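# Open the tagged valve by its stated number of turns

## Task

Every valve begins closed, and exactly one carries a tag attached by a chain. Turn that tagged valve open by the number of whole turns written on the tag, and leave all other valves closed. The result must hold on its own after the robot lets go, since anything kept in place only by the robot does not count. Nothing the robot is touching at the end may drop or sag once released, or the task fails.

## Robot and tools

Robot: two arms, left_arm and right_arm, each with six revolute joints and a parallel gripper. The names are labels only; they do not match the sides of any camera image.

Scene frame: one shared frame for both arms. Its origin sits on the table surface midway between the arms, +z is up, +x reaches out across the table, and left_arm is mounted toward +y. Gripper poses in results use this frame: end_effector_position in metres and end_effector_quat_wxyz as a unit quaternion. The printed hand position is approximate and gets less reliable when the arm is stretched far. Each gripper's fingers extend along its own +z axis and close along its own y axis; the reported position is the spot between the pads, roughly 1 cm short of the fingertips.

Tool execute_actions, argument actions: a list that is empty or holds exactly one item. An empty list commands nothing and just reports the state, with pictures. An item with rows is a motion: rows is a list of 1 to 15 rows, and steps (1 to 15, default 15) is how many control steps of 1/30 s it lasts. Each row is used for one step; if rows run out, the final row repeats. An item with only steps (up to 300) is a wait that issues no command. The optional boolean pictures asks for camera images; motions return none unless it is true. A rejected call moves nothing.

Each row is one flat list of 14 numbers covering both arms, always all 14 even if one arm stays still: left_arm waist, shoulder, elbow, wrist pitch, wrist yaw, wrist roll, gripper opening, then the same seven for right_arm. Joint values are absolute target angles in radians, in the same units the Joint positions line shows, not offsets. Nominal ranges per arm: waist -2.880 to 2.880, shoulder 0.000 to 3.142, elbow 0.000 to 3.019, wrist pitch -1.693 to 1.571, wrist yaw -1.571 to 1.571, wrist roll -2.094 to 2.094. The true stop of a joint may differ by up to 0.019 rad either way. A target more than 0.019 rad beyond a stated end, and beyond where the joint last was, gets the call refused; a target past the real stop is clipped there, and a note reading joint sent to its limit appears (it may refer to an earlier, still-running action). Missing that note does not prove there is room left. The opening value is an absolute command from -1 (shut) to +1 (fully open).

Motion limits: each step, the target passed to a joint stays within a set margin of its measured angle (waist 0.264, shoulder 0.32, elbow 0.276, wrist pitch 0.33, wrist yaw 0.186, wrist roll 0.522 rad), and if the resulting hand displacement would exceed 70 mm, all of that arm's targets are pulled back proportionally. Distant targets therefore take several actions. Arms keep heading to the last row sent, including while you think or wait, until everything has nearly stopped or a step is HELD. The result is captured 4 steps before an action ends, and those last 4 steps run afterwards, so a motion needs at least 4 steps.

Result lines: the state line gives left_arm | right_arm poses. Joint positions and Joint velocities list each arm's six joints (rad, rad/s) then the pad gap (m, m/s; 0.094 m is fully open). grip_measured is the measured finger opening on the same -1..1 scale as your command; each gripper's reading can be off by about 1 mm. To hold something, command about 0.03 below grip_measured; a smaller gap gives a lighter grip. Pads push up to about 50 to 62 N, less on thin parts under about 2 mm. Joint torques are raw drive outputs with offsets, scale errors and noise, nonzero even with no load. joint command not followed means a clearance check altered or blocked targets on some steps; HELD marks steps where your row was not fully sent.

Tool zoom_image: camera (cam_head_left, cam_head_right, cam_left_wrist, cam_right_wrist; each 896x504) and region [x0, y0, x1, y1] in image pixels from the top-left corner, no larger than 504 by 504. It returns a sharper crop of that camera's most recent image. Intrinsics for each camera were supplied and can help locate points.

Tool finished_scene: scene, the integer number of the scene being closed. Answering without any tool call ends everything.

Cautions: do not knock or place anything off the table. Avoid letting the arms collide or press on each other. Avoid drops, slips, slams and heavy shoving. Loose items may occasionally get nudged by outside forces. Sustained holding warms the motors: a MOTOR HOT warning comes at 85 °C, and at 100 °C that arm and its gripper go limp until cooled, reported as an OVER-TEMPERATURE FAULT. Release the valve before finishing and confirm it stays where it was turned.

Each tool is called after "Emit:" as a command line: name --argument value for each argument, lists and objects as JSON in quotes; but a table of rows of numbers goes row by row, as --pt "numbers of a row", without its own name.

## Session

Emit:
execute_actions --actions '[]'

Scene clock: 0.00 s of 5350.00 s.
left_arm: end_effector_position=(+0.4937, +0.3304, +0.4743) grip_measured=+1.000 end_effector_quat_wxyz=(+0.699, +0.020, +0.715, -0.030) | right_arm: end_effector_position=(+0.0993, -0.5650, +0.2504) grip_measured=+1.000 end_effector_quat_wxyz=(-0.042, +0.994, +0.098, -0.024)
Joint positions: left_arm=[-0.004  1.064  1.026  0.016  0.013 -0.014  0.094] | right_arm=[-1.279  1.31   1.26  -1.613  0.031  1.662  0.094]
Joint velocities: left_arm=[-0.005 -0.005 -0.007 -0.022  0.007 -0.022  0.   ] | right_arm=[-0.005 -0.015  0.002 -0.007  0.022  0.007  0.   ]
Joint torques (N m, as the arm reports them, + toward a larger angle): no reading

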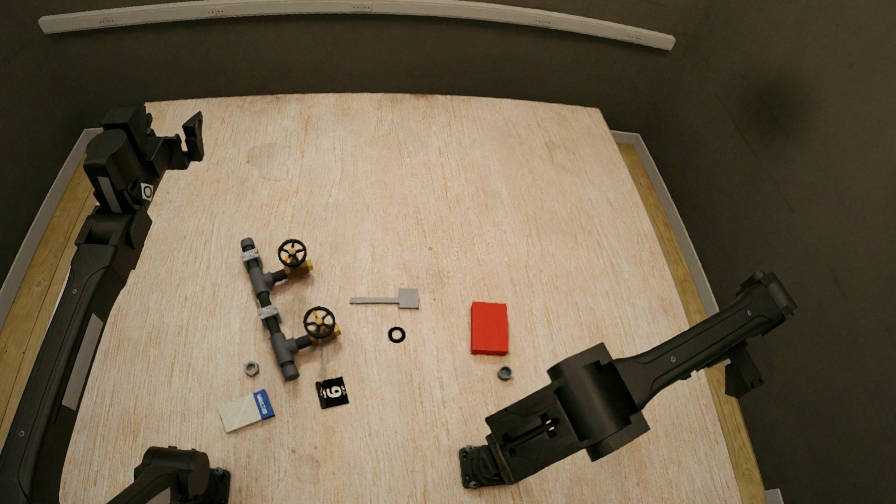

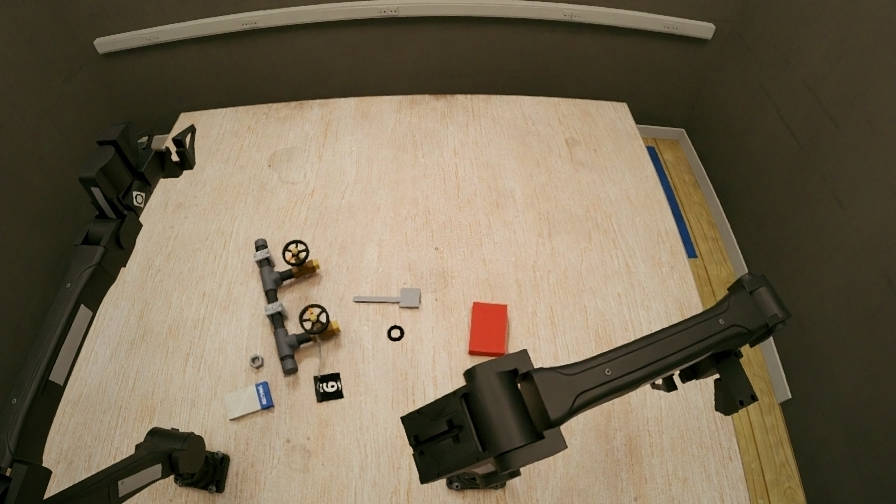

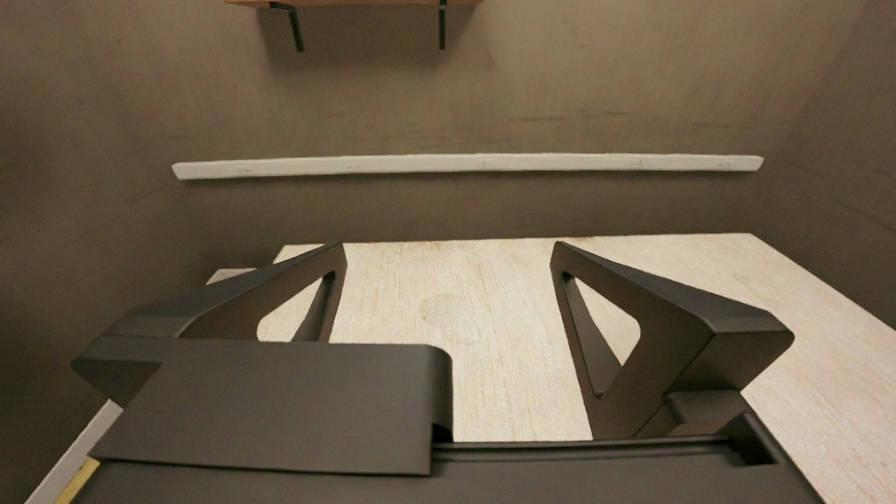

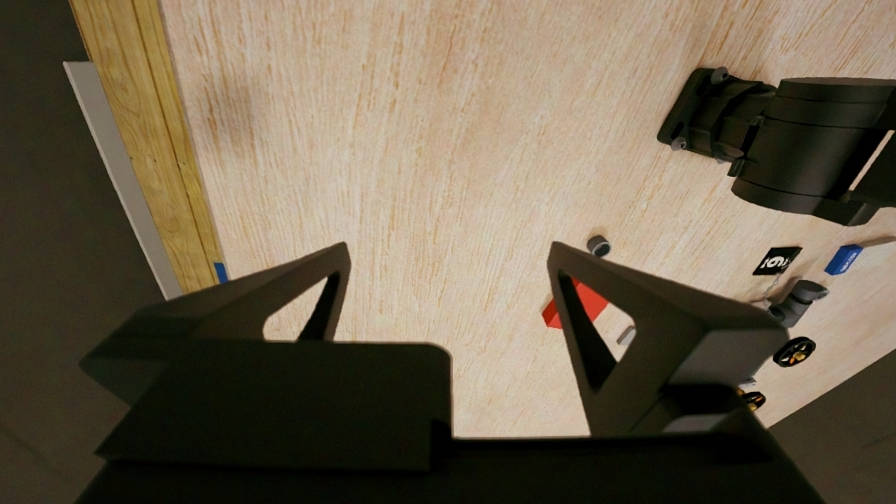

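Emit:
execute_actions --actions '[{"rows":[[-0.615,1.48,1.225,-1.285,0,0,1,-1.279,1.31,1.26,-1.613,0.031,1.662,1]]}]'

Emit:
execute_actions --actions '[{"steps":25}]' --pictures true

Scene clock: 0.57 s of 5350.00 s.
left_arm: end_effector_position=(+0.5117, +0.1792, +0.2825) grip_measured=+1.000 end_effector_quat_wxyz=(+0.448, +0.139, +0.880, -0.078) | right_arm: end_effector_position=(+0.0993, -0.5650, +0.2504) grip_measured=+1.000 end_effector_quat_wxyz=(-0.042, +0.994, +0.098, -0.024)
Joint positions: left_arm=[-0.272  1.341  1.108 -0.393  0.002 -0.014  0.094] | right_arm=[-1.279  1.31   1.26  -1.613  0.031  1.662  0.094]
Joint velocities: left_arm=[-1.001  0.855  0.012 -1.468 -0.051 -0.037  0.   ] | right_arm=[ 0.005 -0.015 -0.007 -0.007 -0.007 -0.081  0.   ]
Joint torques (N m, as the arm reports them, + toward a larger angle): left_arm=[ -3.37 -12.15  12.69   1.57  -0.13   0.1 ] | right_arm=[ 0.47 -9.51  7.18  0.3   0.18 -0.04]
Steps of this call (steps 1 to 6: nothing new was sent; steps 7 to 17: the first 11 steps of this action). Readings (joint positions):
7: left_arm=[-0.010 1.071 1.031 -0.006 0.008 -0.014] | right_arm=[-1.279 1.310 1.260 -1.613 0.031 1.662]
8: left_arm=[-0.024 1.084 1.047 -0.046 0.004 -0.014] | right_arm=[-1.279 1.310 1.260 -1.613 0.031 1.662]
10: left_arm=[-0.070 1.131 1.078 -0.117 0.003 -0.014] | right_arm=[-1.279 1.310 1.260 -1.613 0.031 1.662]
14: left_arm=[-0.178 1.249 1.104 -0.259 0.003 -0.014] | right_arm=[-1.279 1.310 1.260 -1.613 0.031 1.662]
17: the state above

Scene clock: 1.40 s of 5350.00 s.
left_arm: end_effector_position=(+0.2953, +0.1009, +0.1478) grip_measured=+1.000 end_effector_quat_wxyz=(-0.012, +0.328, +0.945, +0.003) | right_arm: end_effector_position=(+0.0993, -0.5650, +0.2504) grip_measured=+1.000 end_effector_quat_wxyz=(-0.042, +0.994, +0.098, -0.024)
Joint positions: left_arm=[-0.622  1.497  1.179 -1.278  0.002 -0.008  0.094] | right_arm=[-1.279  1.31   1.26  -1.613  0.031  1.662  0.094]
Joint velocities: left_arm=[-0.005 -0.005  0.002 -0.002  0.037 -0.007  0.   ] | right_arm=[-0.005 -0.015 -0.002  0.007 -0.022 -0.095  0.   ]
Joint torques (N m, as the arm reports them, + toward a larger angle): left_arm=[  0.45 -14.4   10.77  -0.16  -0.13   0.12] | right_arm=[ 0.4  -9.45  7.14  0.29  0.19 -0.04]
Kept back: nothing.
Steps of this call (steps 1 to 4: the last 4 steps of your previous action; steps 5 to 25: the robot went on to your last target). Readings (joint positions):
1: left_arm=[-0.307 1.369 1.108 -0.444 0.002 -0.014] | right_arm=[-1.279 1.310 1.260 -1.613 0.031 1.662]
2: left_arm=[-0.345 1.394 1.109 -0.497 0.001 -0.014] | right_arm=[-1.279 1.310 1.260 -1.613 0.031 1.662]
4: left_arm=[-0.426 1.439 1.110 -0.613 0.001 -0.014] | right_arm=[-1.279 1.310 1.260 -1.613 0.031 1.662]
8: left_arm=[-0.597 1.497 1.152 -0.998 0.003 -0.011] | right_arm=[-1.279 1.310 1.260 -1.613 0.031 1.662]
25: the state above

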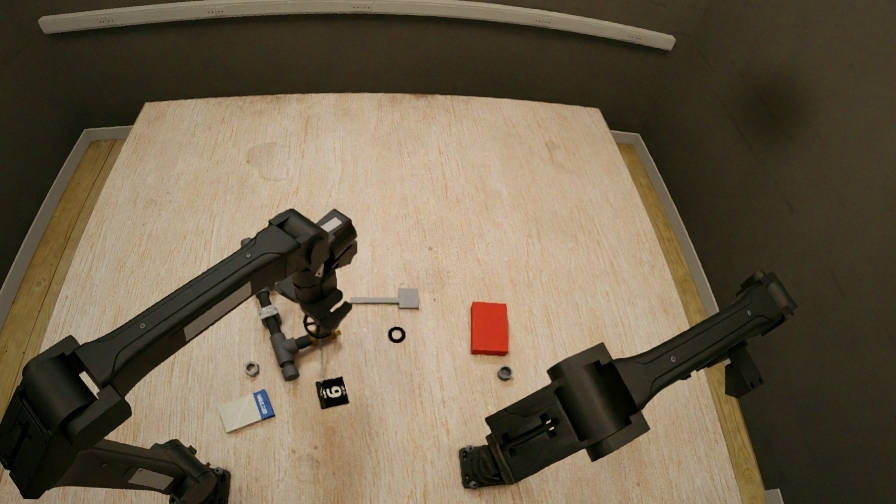

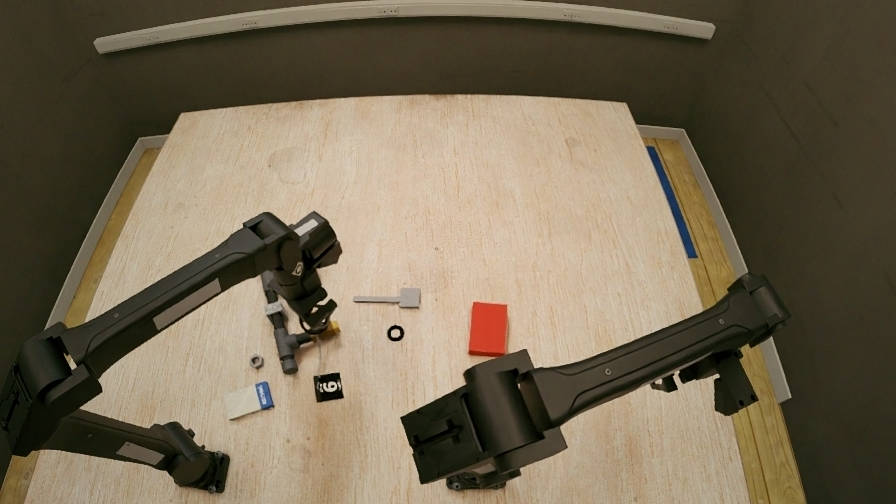

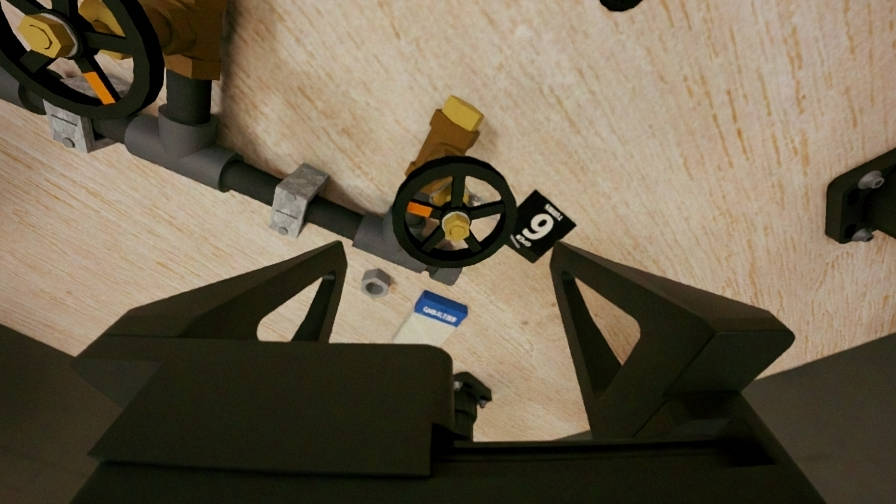

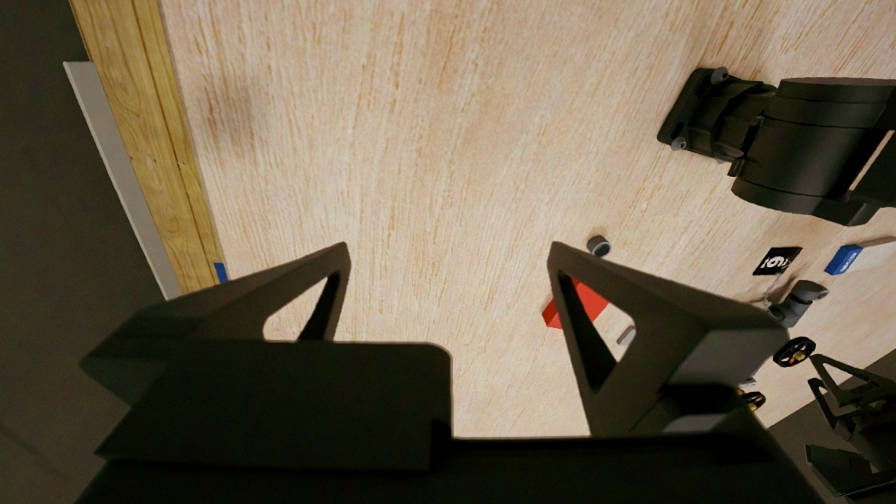

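Emit:
execute_actions --actions '[{"rows":[[-0.641,1.49,1.143,-1.199,0,1.57,1,-1.279,1.31,1.26,-1.613,0.031,1.662,1]]}]'

Emit:
execute_actions --actions '[{"steps":14}]' --pictures true

Scene clock: 1.90 s of 5350.00 s.
left_arm: end_effector_position=(+0.2944, +0.0990, +0.1327) grip_measured=+1.000 end_effector_quat_wxyz=(+0.001, +0.761, +0.648, -0.001) | right_arm: end_effector_position=(+0.0993, -0.5650, +0.2504) grip_measured=+1.000 end_effector_quat_wxyz=(-0.042, +0.994, +0.098, -0.024)
Joint positions: left_arm=[-0.627  1.496  1.135 -1.208  0.002  1.049  0.094] | right_arm=[-1.279  1.31   1.26  -1.613  0.031  1.662  0.094]
Joint velocities: left_arm=[-0.005 -0.005 -0.027  0.012  0.022  2.806  0.   ] | right_arm=[-0.005 -0.005 -0.012  0.002 -0.022 -0.022  0.   ]
Joint torques (N m, as the arm reports them, + toward a larger angle): left_arm=[ -0.71 -12.94   8.     0.31  -0.05   0.09] | right_arm=[ 0.48 -9.52  7.14  0.28  0.19 -0.03]
Steps of this call (steps 1 to 4: the robot went on to your last target; steps 5 to 15: the first 11 steps of this action). Readings (joint positions):
5: left_arm=[-0.622 1.497 1.174 -1.265 0.002 0.068] | right_arm=[-1.279 1.310 1.260 -1.613 0.031 1.662]
6: left_arm=[-0.623 1.496 1.165 -1.241 0.002 0.167] | right_arm=[-1.279 1.310 1.260 -1.613 0.031 1.662]
8: left_arm=[-0.624 1.496 1.148 -1.218 0.002 0.363] | right_arm=[-1.279 1.310 1.260 -1.613 0.031 1.662]
12: left_arm=[-0.627 1.496 1.135 -1.211 0.002 0.755] | right_arm=[-1.279 1.310 1.260 -1.613 0.031 1.662]
15: the state above

Scene clock: 2.37 s of 5350.00 s.
left_arm: end_effector_position=(+0.2944, +0.0990, +0.1327) grip_measured=+1.000 end_effector_quat_wxyz=(+0.001, +0.896, +0.445, -0.000) | right_arm: end_effector_position=(+0.0993, -0.5650, +0.2504) grip_measured=+1.000 end_effector_quat_wxyz=(-0.042, +0.994, +0.098, -0.024)
Joint positions: left_arm=[-0.627  1.496  1.135 -1.208  0.002  1.538  0.094] | right_arm=[-1.279  1.31   1.26  -1.613  0.031  1.662  0.094]
Joint velocities: left_arm=[ 0.005  0.005 -0.017 -0.027 -0.007  0.095  0.   ] | right_arm=[-0.015 -0.005  0.002  0.002 -0.022  0.022  0.   ]
Joint torques (N m, as the arm reports them, + toward a larger angle): left_arm=[ -1.38 -13.03   7.83   0.44  -0.05   0.18] | right_arm=[ 0.4  -9.47  7.14  0.29  0.18 -0.04]
Kept back: nothing.
Steps of this call (steps 1 to 4: the last 4 steps of your previous action; steps 5 to 14: the robot went on to your last target). Readings (joint positions):
1: left_arm=[-0.627 1.496 1.135 -1.208 0.002 1.147] | right_arm=[-1.279 1.310 1.260 -1.613 0.031 1.662]
2: left_arm=[-0.627 1.496 1.135 -1.208 0.002 1.231] | right_arm=[-1.279 1.310 1.260 -1.613 0.031 1.662]
4: left_arm=[-0.627 1.496 1.135 -1.208 0.002 1.350] | right_arm=[-1.279 1.310 1.260 -1.613 0.031 1.662]
8: left_arm=[-0.627 1.496 1.135 -1.208 0.002 1.475] | right_arm=[-1.279 1.310 1.260 -1.613 0.031 1.662]
14: the state above

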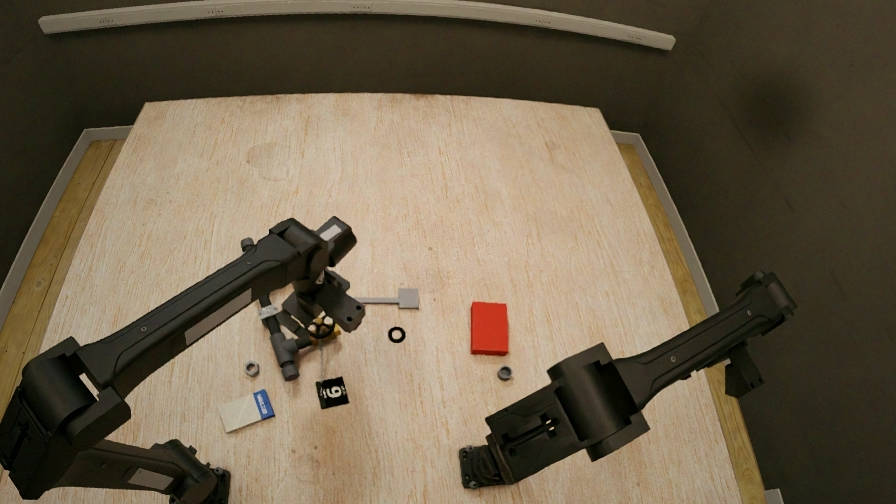

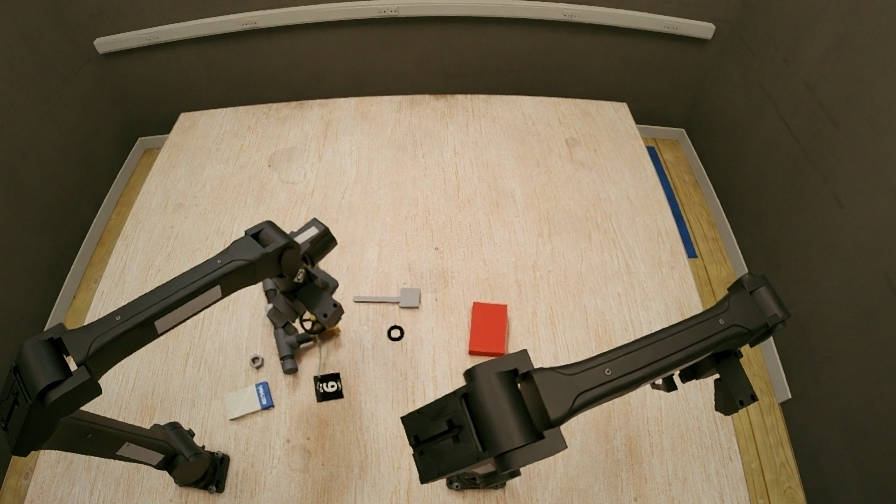

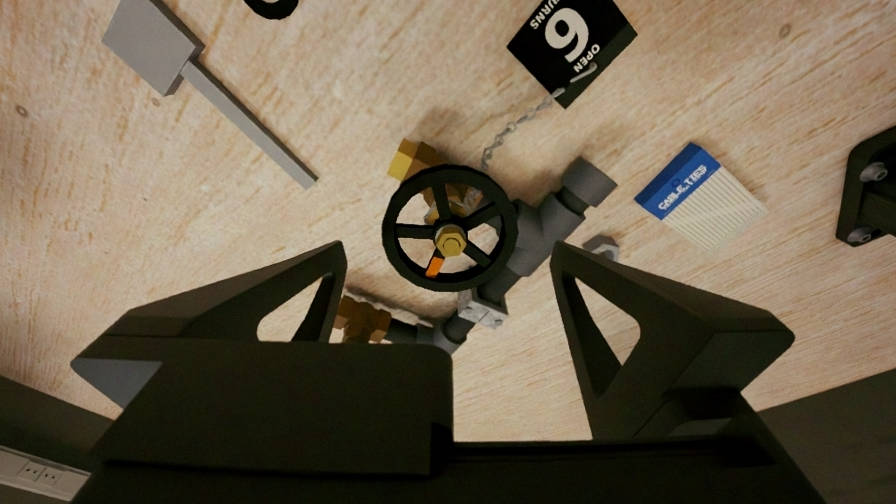

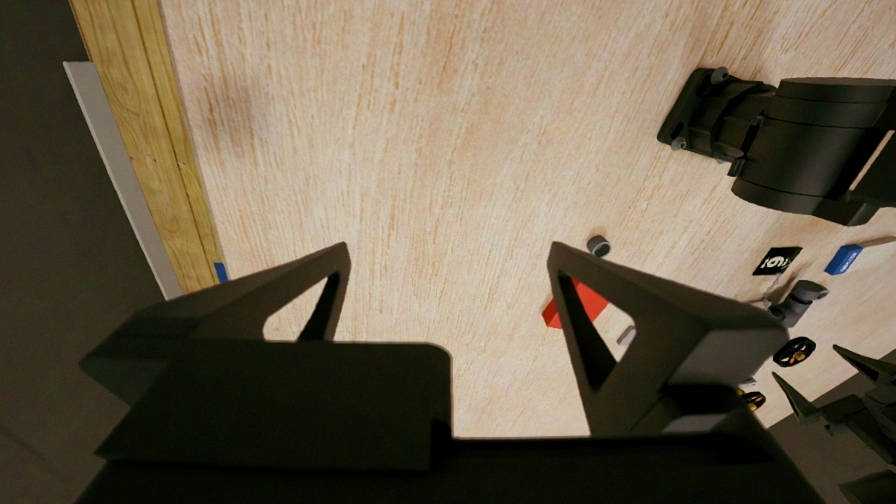

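Emit:
execute_actions --actions '[{"rows":[[-0.635,1.533,1.097,-1.125,0,2.0,0.7,-1.279,1.31,1.26,-1.613,0.031,1.662,1]]}]'

Emit:
execute_actions --actions '[{"rows":[[-0.63,1.52,1.105,-1.13,0,2.0,0.5,-1.279,1.31,1.26,-1.613,0.031,1.662,1],[-0.63,1.52,1.105,-1.13,0,2.0,0.42,-1.279,1.31,1.26,-1.613,0.031,1.662,1],[-0.63,1.52,1.105,-1.13,0,2.0,0.36,-1.279,1.31,1.26,-1.613,0.031,1.662,1],[-0.63,1.52,1.105,-1.13,0,2.0,0.3,-1.279,1.31,1.26,-1.613,0.031,1.662,1]],"steps":13}]' --pictures true

Scene clock: 2.93 s of 5350.00 s.
left_arm: end_effector_position=(+0.2940, +0.0993, +0.1042) grip_measured=+0.701 end_effector_quat_wxyz=(+0.000, +0.968, +0.252, -0.001) | right_arm: end_effector_position=(+0.0993, -0.5650, +0.2504) grip_measured=+1.000 end_effector_quat_wxyz=(-0.042, +0.994, +0.098, -0.024)
Joint positions: left_arm=[-0.627  1.526  1.089 -1.134  0.002  1.951  0.08 ] | right_arm=[-1.279  1.31   1.26  -1.613  0.031  1.662  0.094]
Joint velocities: left_arm=[-0.005 -0.005  0.007 -0.002  0.051  0.256  0.   ] | right_arm=[-0.005 -0.015  0.002 -0.007  0.051 -0.007  0.   ]
Joint torques (N m, as the arm reports them, + toward a larger angle): left_arm=[ -1.19 -12.66   7.68   0.28  -0.06   0.15] | right_arm=[ 0.43 -9.44  7.13  0.27  0.18 -0.03]
Steps of this call (steps 1 to 6: the robot went on to your last target; steps 7 to 17: the first 11 steps of this action). Readings (joint positions):
7: left_arm=[-0.627 1.496 1.130 -1.194 0.002 1.619] | right_arm=[-1.279 1.310 1.260 -1.613 0.031 1.662]
8: left_arm=[-0.627 1.496 1.122 -1.169 0.002 1.694] | right_arm=[-1.279 1.310 1.260 -1.613 0.031 1.662]
10: left_arm=[-0.627 1.505 1.105 -1.144 0.002 1.801] | right_arm=[-1.279 1.310 1.260 -1.613 0.031 1.662]
14: left_arm=[-0.627 1.523 1.089 -1.136 0.002 1.913] | right_arm=[-1.279 1.310 1.260 -1.613 0.031 1.662]
17: the state above

Scene clock: 3.37 s of 5350.00 s.
left_arm: end_effector_position=(+0.2942, +0.0993, +0.1042) grip_measured=+0.361 end_effector_quat_wxyz=(-0.000, +0.972, +0.237, -0.001) | right_arm: end_effector_position=(+0.0993, -0.5650, +0.2504) grip_measured=+1.000 end_effector_quat_wxyz=(-0.042, +0.994, +0.098, -0.024)
Joint positions: left_arm=[-0.627  1.526  1.089 -1.134  0.001  1.982  0.064] | right_arm=[-1.279  1.31   1.26  -1.613  0.031  1.662  0.094]
Joint velocities: left_arm=[-0.005 -0.024 -0.017 -0.012  0.051 -0.037 -0.001] | right_arm=[-0.005  0.015 -0.002 -0.007 -0.007  0.037  0.   ]
Joint torques (N m, as the arm reports them, + toward a larger angle): left_arm=[ -0.34 -13.7    8.18   0.19   0.     0.24] | right_arm=[ 0.39 -9.51  7.15  0.28  0.19 -0.03]
Steps of this call (steps 1 to 4: the last 4 steps of your previous action; steps 5 to 13: the first 9 steps of this action). Readings (joint positions):
5: left_arm=[-0.627 1.526 1.089 -1.134 0.002 1.977] | right_arm=[-1.279 1.310 1.260 -1.613 0.031 1.662]
6: left_arm=[-0.627 1.526 1.089 -1.134 0.002 1.980] | right_arm=[-1.279 1.310 1.260 -1.613 0.031 1.662]
8: left_arm=[-0.627 1.526 1.089 -1.134 0.001 1.982] | right_arm=[-1.279 1.310 1.260 -1.613 0.031 1.662]
12: left_arm=[-0.627 1.526 1.089 -1.134 0.001 1.982] | right_arm=[-1.279 1.310 1.260 -1.613 0.031 1.662]
13: the state above

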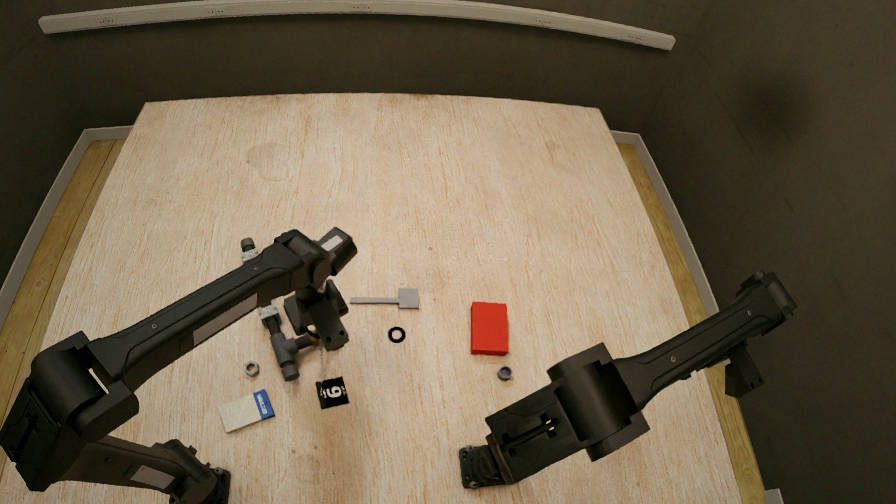

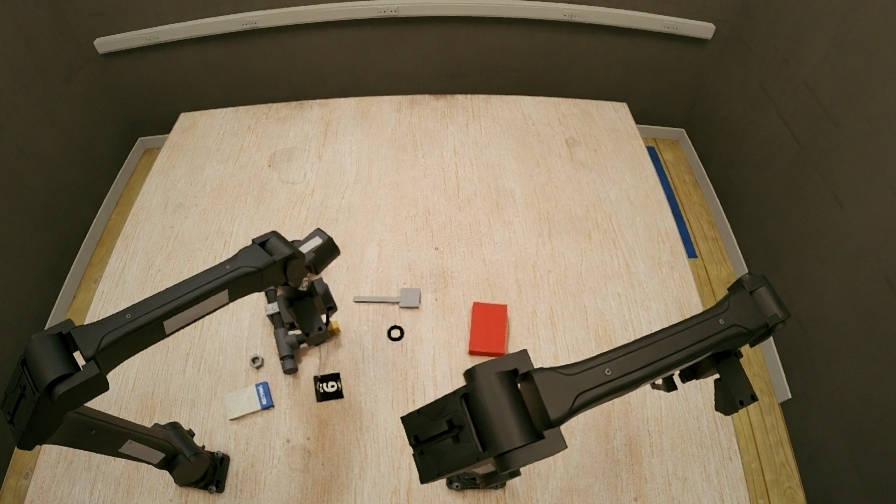

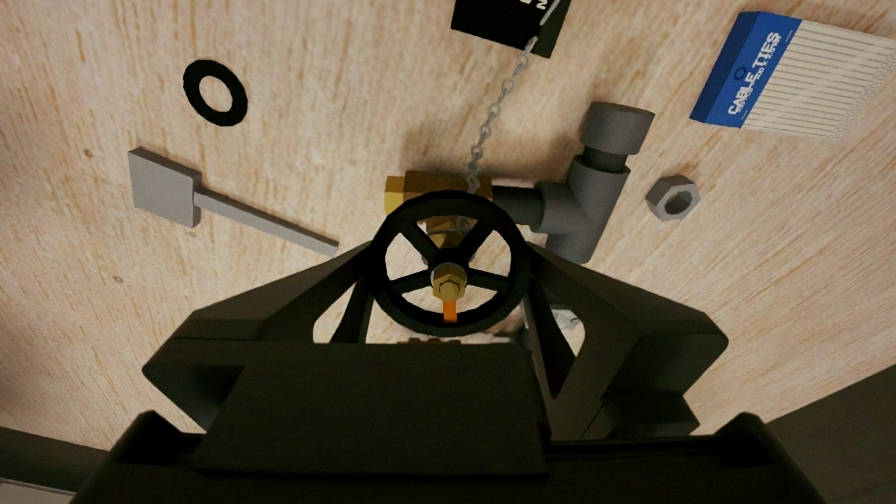

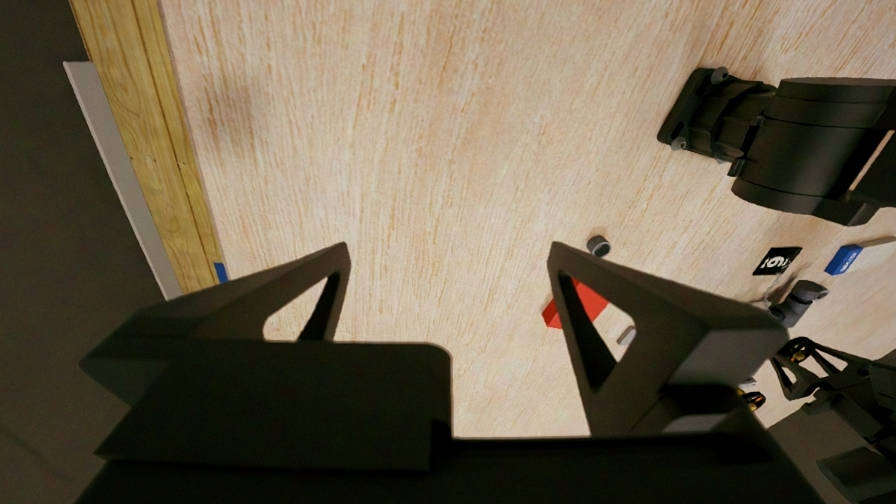

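Emit:
execute_actions --actions '[{"rows":[[-0.63,1.52,1.11,-1.13,0,-2.05,0.325,-1.279,1.31,1.26,-1.613,0.031,1.662,1]],"steps":4}]'

Emit:
execute_actions --actions '[{"steps":47}]'

Emit:
execute_actions --actions '[{"rows":[[-0.63,1.52,1.11,-1.13,0,-2,0.58,-1.279,1.31,1.26,-1.613,0.031,1.662,1],[-0.63,1.52,1.11,-1.13,0,-2,0.58,-1.279,1.31,1.26,-1.613,0.031,1.662,1],[-0.63,1.52,1.11,-1.13,0,-2,0.58,-1.279,1.31,1.26,-1.613,0.031,1.662,1],[-0.63,1.52,1.11,-1.13,0,2.05,0.58,-1.279,1.31,1.26,-1.613,0.031,1.662,1]],"steps":4}]'

Emit:
execute_actions --actions '[{"steps":47}]'

Emit:
execute_actions --actions '[{"rows":[[-0.63,1.52,1.11,-1.13,0,1.97,0.42,-1.279,1.31,1.26,-1.613,0.031,1.662,1],[-0.63,1.52,1.11,-1.13,0,1.97,0.325,-1.279,1.31,1.26,-1.613,0.031,1.662,1]],"steps":10}]' --pictures true

Scene clock: 3.73 s of 5350.00 s.
left_arm: end_effector_position=(+0.2942, +0.0993, +0.1042) grip_measured=+0.361 end_effector_quat_wxyz=(-0.000, +0.972, +0.237, -0.001) | right_arm: end_effector_position=(+0.0993, -0.5650, +0.2504) grip_measured=+1.000 end_effector_quat_wxyz=(-0.042, +0.994, +0.098, -0.024)
Joint positions: left_arm=[-0.627  1.526  1.089 -1.134  0.001  1.982  0.064] | right_arm=[-1.279  1.31   1.26  -1.613  0.031  1.662  0.094]
Joint velocities: left_arm=[ 0.005 -0.015 -0.017 -0.002  0.022 -0.051 -0.   ] | right_arm=[-0.005 -0.005 -0.002 -0.022  0.095  0.007  0.   ]
Joint torques (N m, as the arm reports them, + toward a larger angle): left_arm=[ -0.29 -13.4    8.24   0.13  -0.03   0.23] | right_arm=[ 0.4  -9.39  7.17  0.28  0.18 -0.03]
Kept back: the last 4 steps of this action.
Steps of this call (steps 1 to 4: the last 4 steps of your previous action; steps 5 to 11: the robot went on to your last target). Readings (joint positions):
1: left_arm=[-0.627 1.526 1.089 -1.134 0.001 1.982] | right_arm=[-1.279 1.310 1.260 -1.613 0.031 1.662]
2: left_arm=[-0.627 1.526 1.089 -1.134 0.001 1.982] | right_arm=[-1.279 1.310 1.260 -1.613 0.031 1.662]
4: left_arm=[-0.627 1.526 1.089 -1.134 0.001 1.982] | right_arm=[-1.279 1.310 1.260 -1.613 0.031 1.662]
8: left_arm=[-0.627 1.526 1.089 -1.134 0.001 1.982] | right_arm=[-1.279 1.310 1.260 -1.613 0.031 1.662]
11: the state above

Scene clock: 5.30 s of 5350.00 s.
left_arm: end_effector_position=(+0.2935, +0.0983, +0.1017) grip_measured=+0.359 end_effector_quat_wxyz=(+0.002, -0.553, +0.833, -0.002) | right_arm: end_effector_position=(+0.0993, -0.5650, +0.2504) grip_measured=+1.000 end_effector_quat_wxyz=(-0.042, +0.994, +0.098, -0.024)
Joint positions: left_arm=[-0.632  1.526  1.081 -1.122 -0.002 -1.857  0.064] | right_arm=[-1.279  1.31   1.26  -1.613  0.031  1.662  0.094]
Joint velocities: left_arm=[-0.015 -0.015  0.012 -0.022 -0.022 -0.828  0.002] | right_arm=[-0.005 -0.015 -0.007  0.007  0.037  0.037  0.   ]
Joint torques (N m, as the arm reports them, + toward a larger angle): left_arm=[  0.02 -13.86   9.08  -0.22   0.02  -0.71] | right_arm=[ 0.51 -9.54  7.13  0.31  0.18 -0.03]
Kept back: nothing.
Steps of this call (steps 1 to 4: the last 4 steps of your previous action; steps 5 to 47: the robot went on to your last target). Readings (joint positions):
1: left_arm=[-0.627 1.526 1.089 -1.134 0.001 1.920] | right_arm=[-1.279 1.310 1.260 -1.613 0.031 1.662]
2: left_arm=[-0.627 1.526 1.089 -1.133 0.001 1.837] | right_arm=[-1.279 1.310 1.260 -1.613 0.031 1.662]
4: left_arm=[-0.627 1.526 1.087 -1.131 0.000 1.668] | right_arm=[-1.279 1.310 1.260 -1.613 0.031 1.662]
8: left_arm=[-0.627 1.526 1.085 -1.129 -0.003 1.328] | right_arm=[-1.279 1.310 1.260 -1.613 0.031 1.662]
47: the state above

Scene clock: 5.33 s of 5350.00 s.
left_arm: end_effector_position=(+0.2935, +0.0982, +0.1017) grip_measured=+0.359 end_effector_quat_wxyz=(+0.002, -0.563, +0.827, -0.002) | right_arm: end_effector_position=(+0.0993, -0.5650, +0.2504) grip_measured=+1.000 end_effector_quat_wxyz=(-0.042, +0.994, +0.098, -0.024)
Joint positions: left_arm=[-0.632  1.526  1.081 -1.122 -0.004 -1.881  0.064] | right_arm=[-1.279  1.31   1.26  -1.613  0.031  1.662  0.094]
Joint velocities: left_arm=[-0.024  0.005  0.017  0.012 -0.095 -0.681 -0.   ] | right_arm=[-0.005  0.005 -0.007  0.012  0.007 -0.037  0.   ]
Joint torques (N m, as the arm reports them, + toward a larger angle): left_arm=[ -0.23 -13.37   8.95  -0.51   0.01  -0.68] | right_arm=[ 0.43 -9.44  7.15  0.3   0.18 -0.03]
Kept back: the last 4 steps of this action.
Steps of this call (step 1: the robot went on to your last target). Readings (joint positions):
1: the state above

Scene clock: 6.90 s of 5350.00 s.
left_arm: end_effector_position=(+0.2929, +0.0984, +0.1020) grip_measured=+0.579 end_effector_quat_wxyz=(+0.001, +0.970, +0.244, +0.002) | right_arm: end_effector_position=(+0.0993, -0.5650, +0.2504) grip_measured=+1.000 end_effector_quat_wxyz=(-0.042, +0.994, +0.098, -0.024)
Joint positions: left_arm=[-0.632  1.525  1.081 -1.124 -0.002  1.962  0.074] | right_arm=[-1.279  1.31   1.26  -1.613  0.031  1.662  0.094]
Joint velocities: left_arm=[-0.005 -0.015 -0.007  0.017 -0.022  0.549 -0.001] | right_arm=[-0.015 -0.005 -0.027  0.002  0.007 -0.051  0.   ]
Joint torques (N m, as the arm reports them, + toward a larger angle): left_arm=[  0.04 -13.22   9.12  -0.28   0.07   0.12] | right_arm=[ 0.27 -9.45  7.16  0.31  0.19 -0.04]
Kept back: nothing.
Steps of this call (steps 1 to 4: the last 4 steps of your previous action; steps 5 to 47: the robot went on to your last target). Readings (joint positions):
1: left_arm=[-0.632 1.526 1.081 -1.122 -0.003 -1.901] | right_arm=[-1.279 1.310 1.260 -1.613 0.031 1.662]
2: left_arm=[-0.632 1.526 1.081 -1.122 -0.003 -1.919] | right_arm=[-1.279 1.310 1.260 -1.613 0.031 1.662]
4: left_arm=[-0.632 1.525 1.081 -1.123 -0.002 -1.861] | right_arm=[-1.279 1.310 1.260 -1.613 0.031 1.662]
8: left_arm=[-0.632 1.525 1.081 -1.124 -0.002 -1.467] | right_arm=[-1.279 1.310 1.260 -1.613 0.031 1.662]
47: the state above

Scene clock: 7.10 s of 5350.00 s.
left_arm: end_effector_position=(+0.2925, +0.0988, +0.1020) grip_measured=+0.356 end_effector_quat_wxyz=(-0.000, +0.970, +0.242, +0.001) | right_arm: end_effector_position=(+0.0993, -0.5650, +0.2504) grip_measured=+1.000 end_effector_quat_wxyz=(-0.042, +0.994, +0.098, -0.024)
Joint positions: left_arm=[-0.632  1.525  1.081 -1.126 -0.002  1.966  0.064] | right_arm=[-1.279  1.31   1.26  -1.613  0.031  1.662  0.094]
Joint velocities: left_arm=[ 0.015  0.005 -0.012 -0.012  0.007  0.007 -0.   ] | right_arm=[-0.005 -0.005  0.012  0.002 -0.037  0.037  0.   ]
Joint torques (N m, as the arm reports them, + toward a larger angle): left_arm=[ -0.07 -13.2    8.98  -0.08   0.13   0.09] | right_arm=[ 0.42 -9.48  7.14  0.27  0.18 -0.03]
Steps of this call (steps 1 to 6: the first 6 steps of this action). Readings (joint positions):
1: left_arm=[-0.632 1.525 1.081 -1.124 -0.002 1.967] | right_arm=[-1.279 1.310 1.260 -1.613 0.031 1.662]
2: left_arm=[-0.632 1.525 1.081 -1.125 -0.003 1.967] | right_arm=[-1.279 1.310 1.260 -1.613 0.031 1.662]
4: left_arm=[-0.632 1.525 1.081 -1.126 -0.002 1.966] | right_arm=[-1.279 1.310 1.260 -1.613 0.031 1.662]
6: the state above

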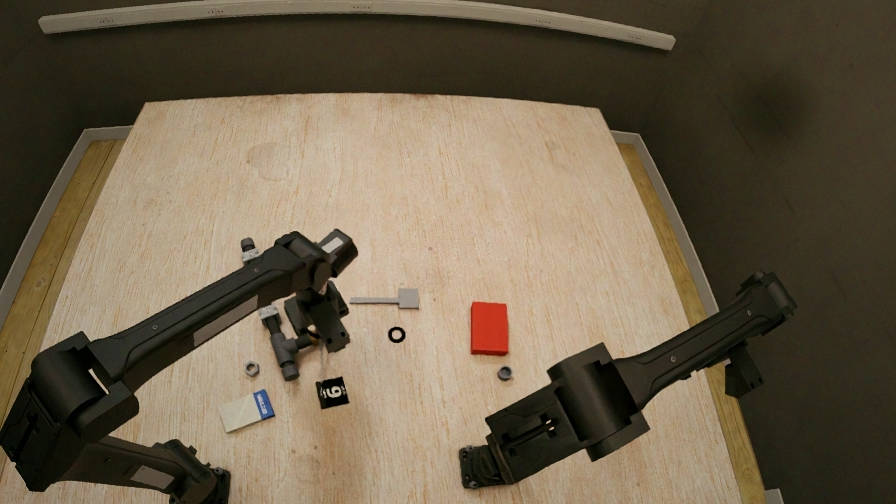

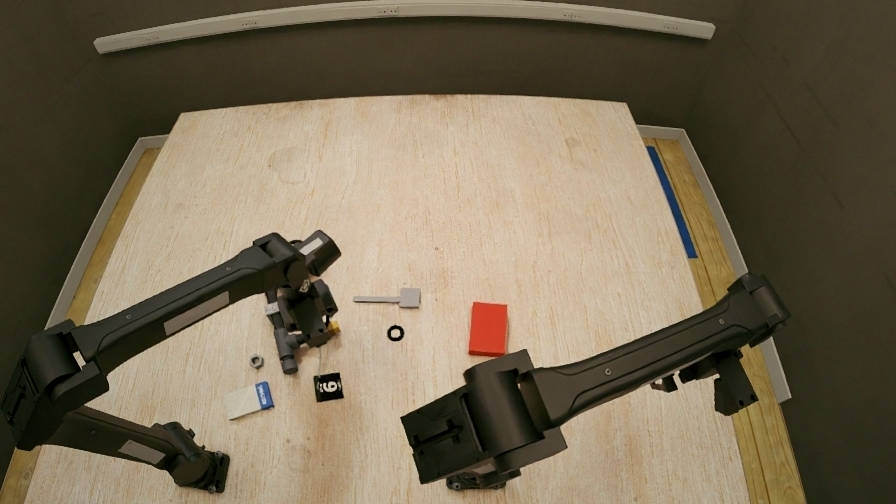

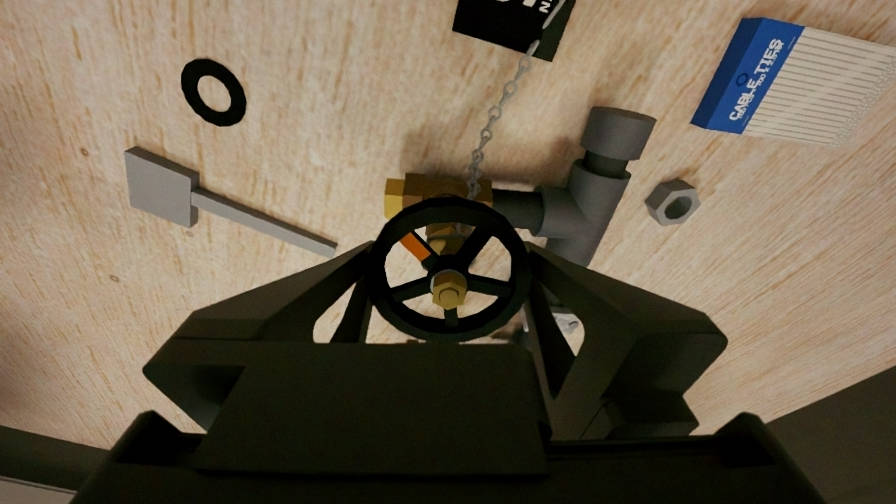

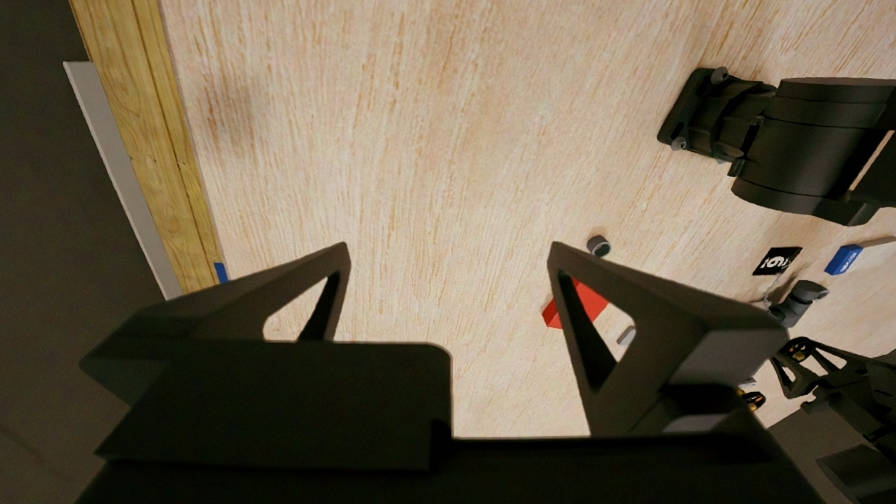

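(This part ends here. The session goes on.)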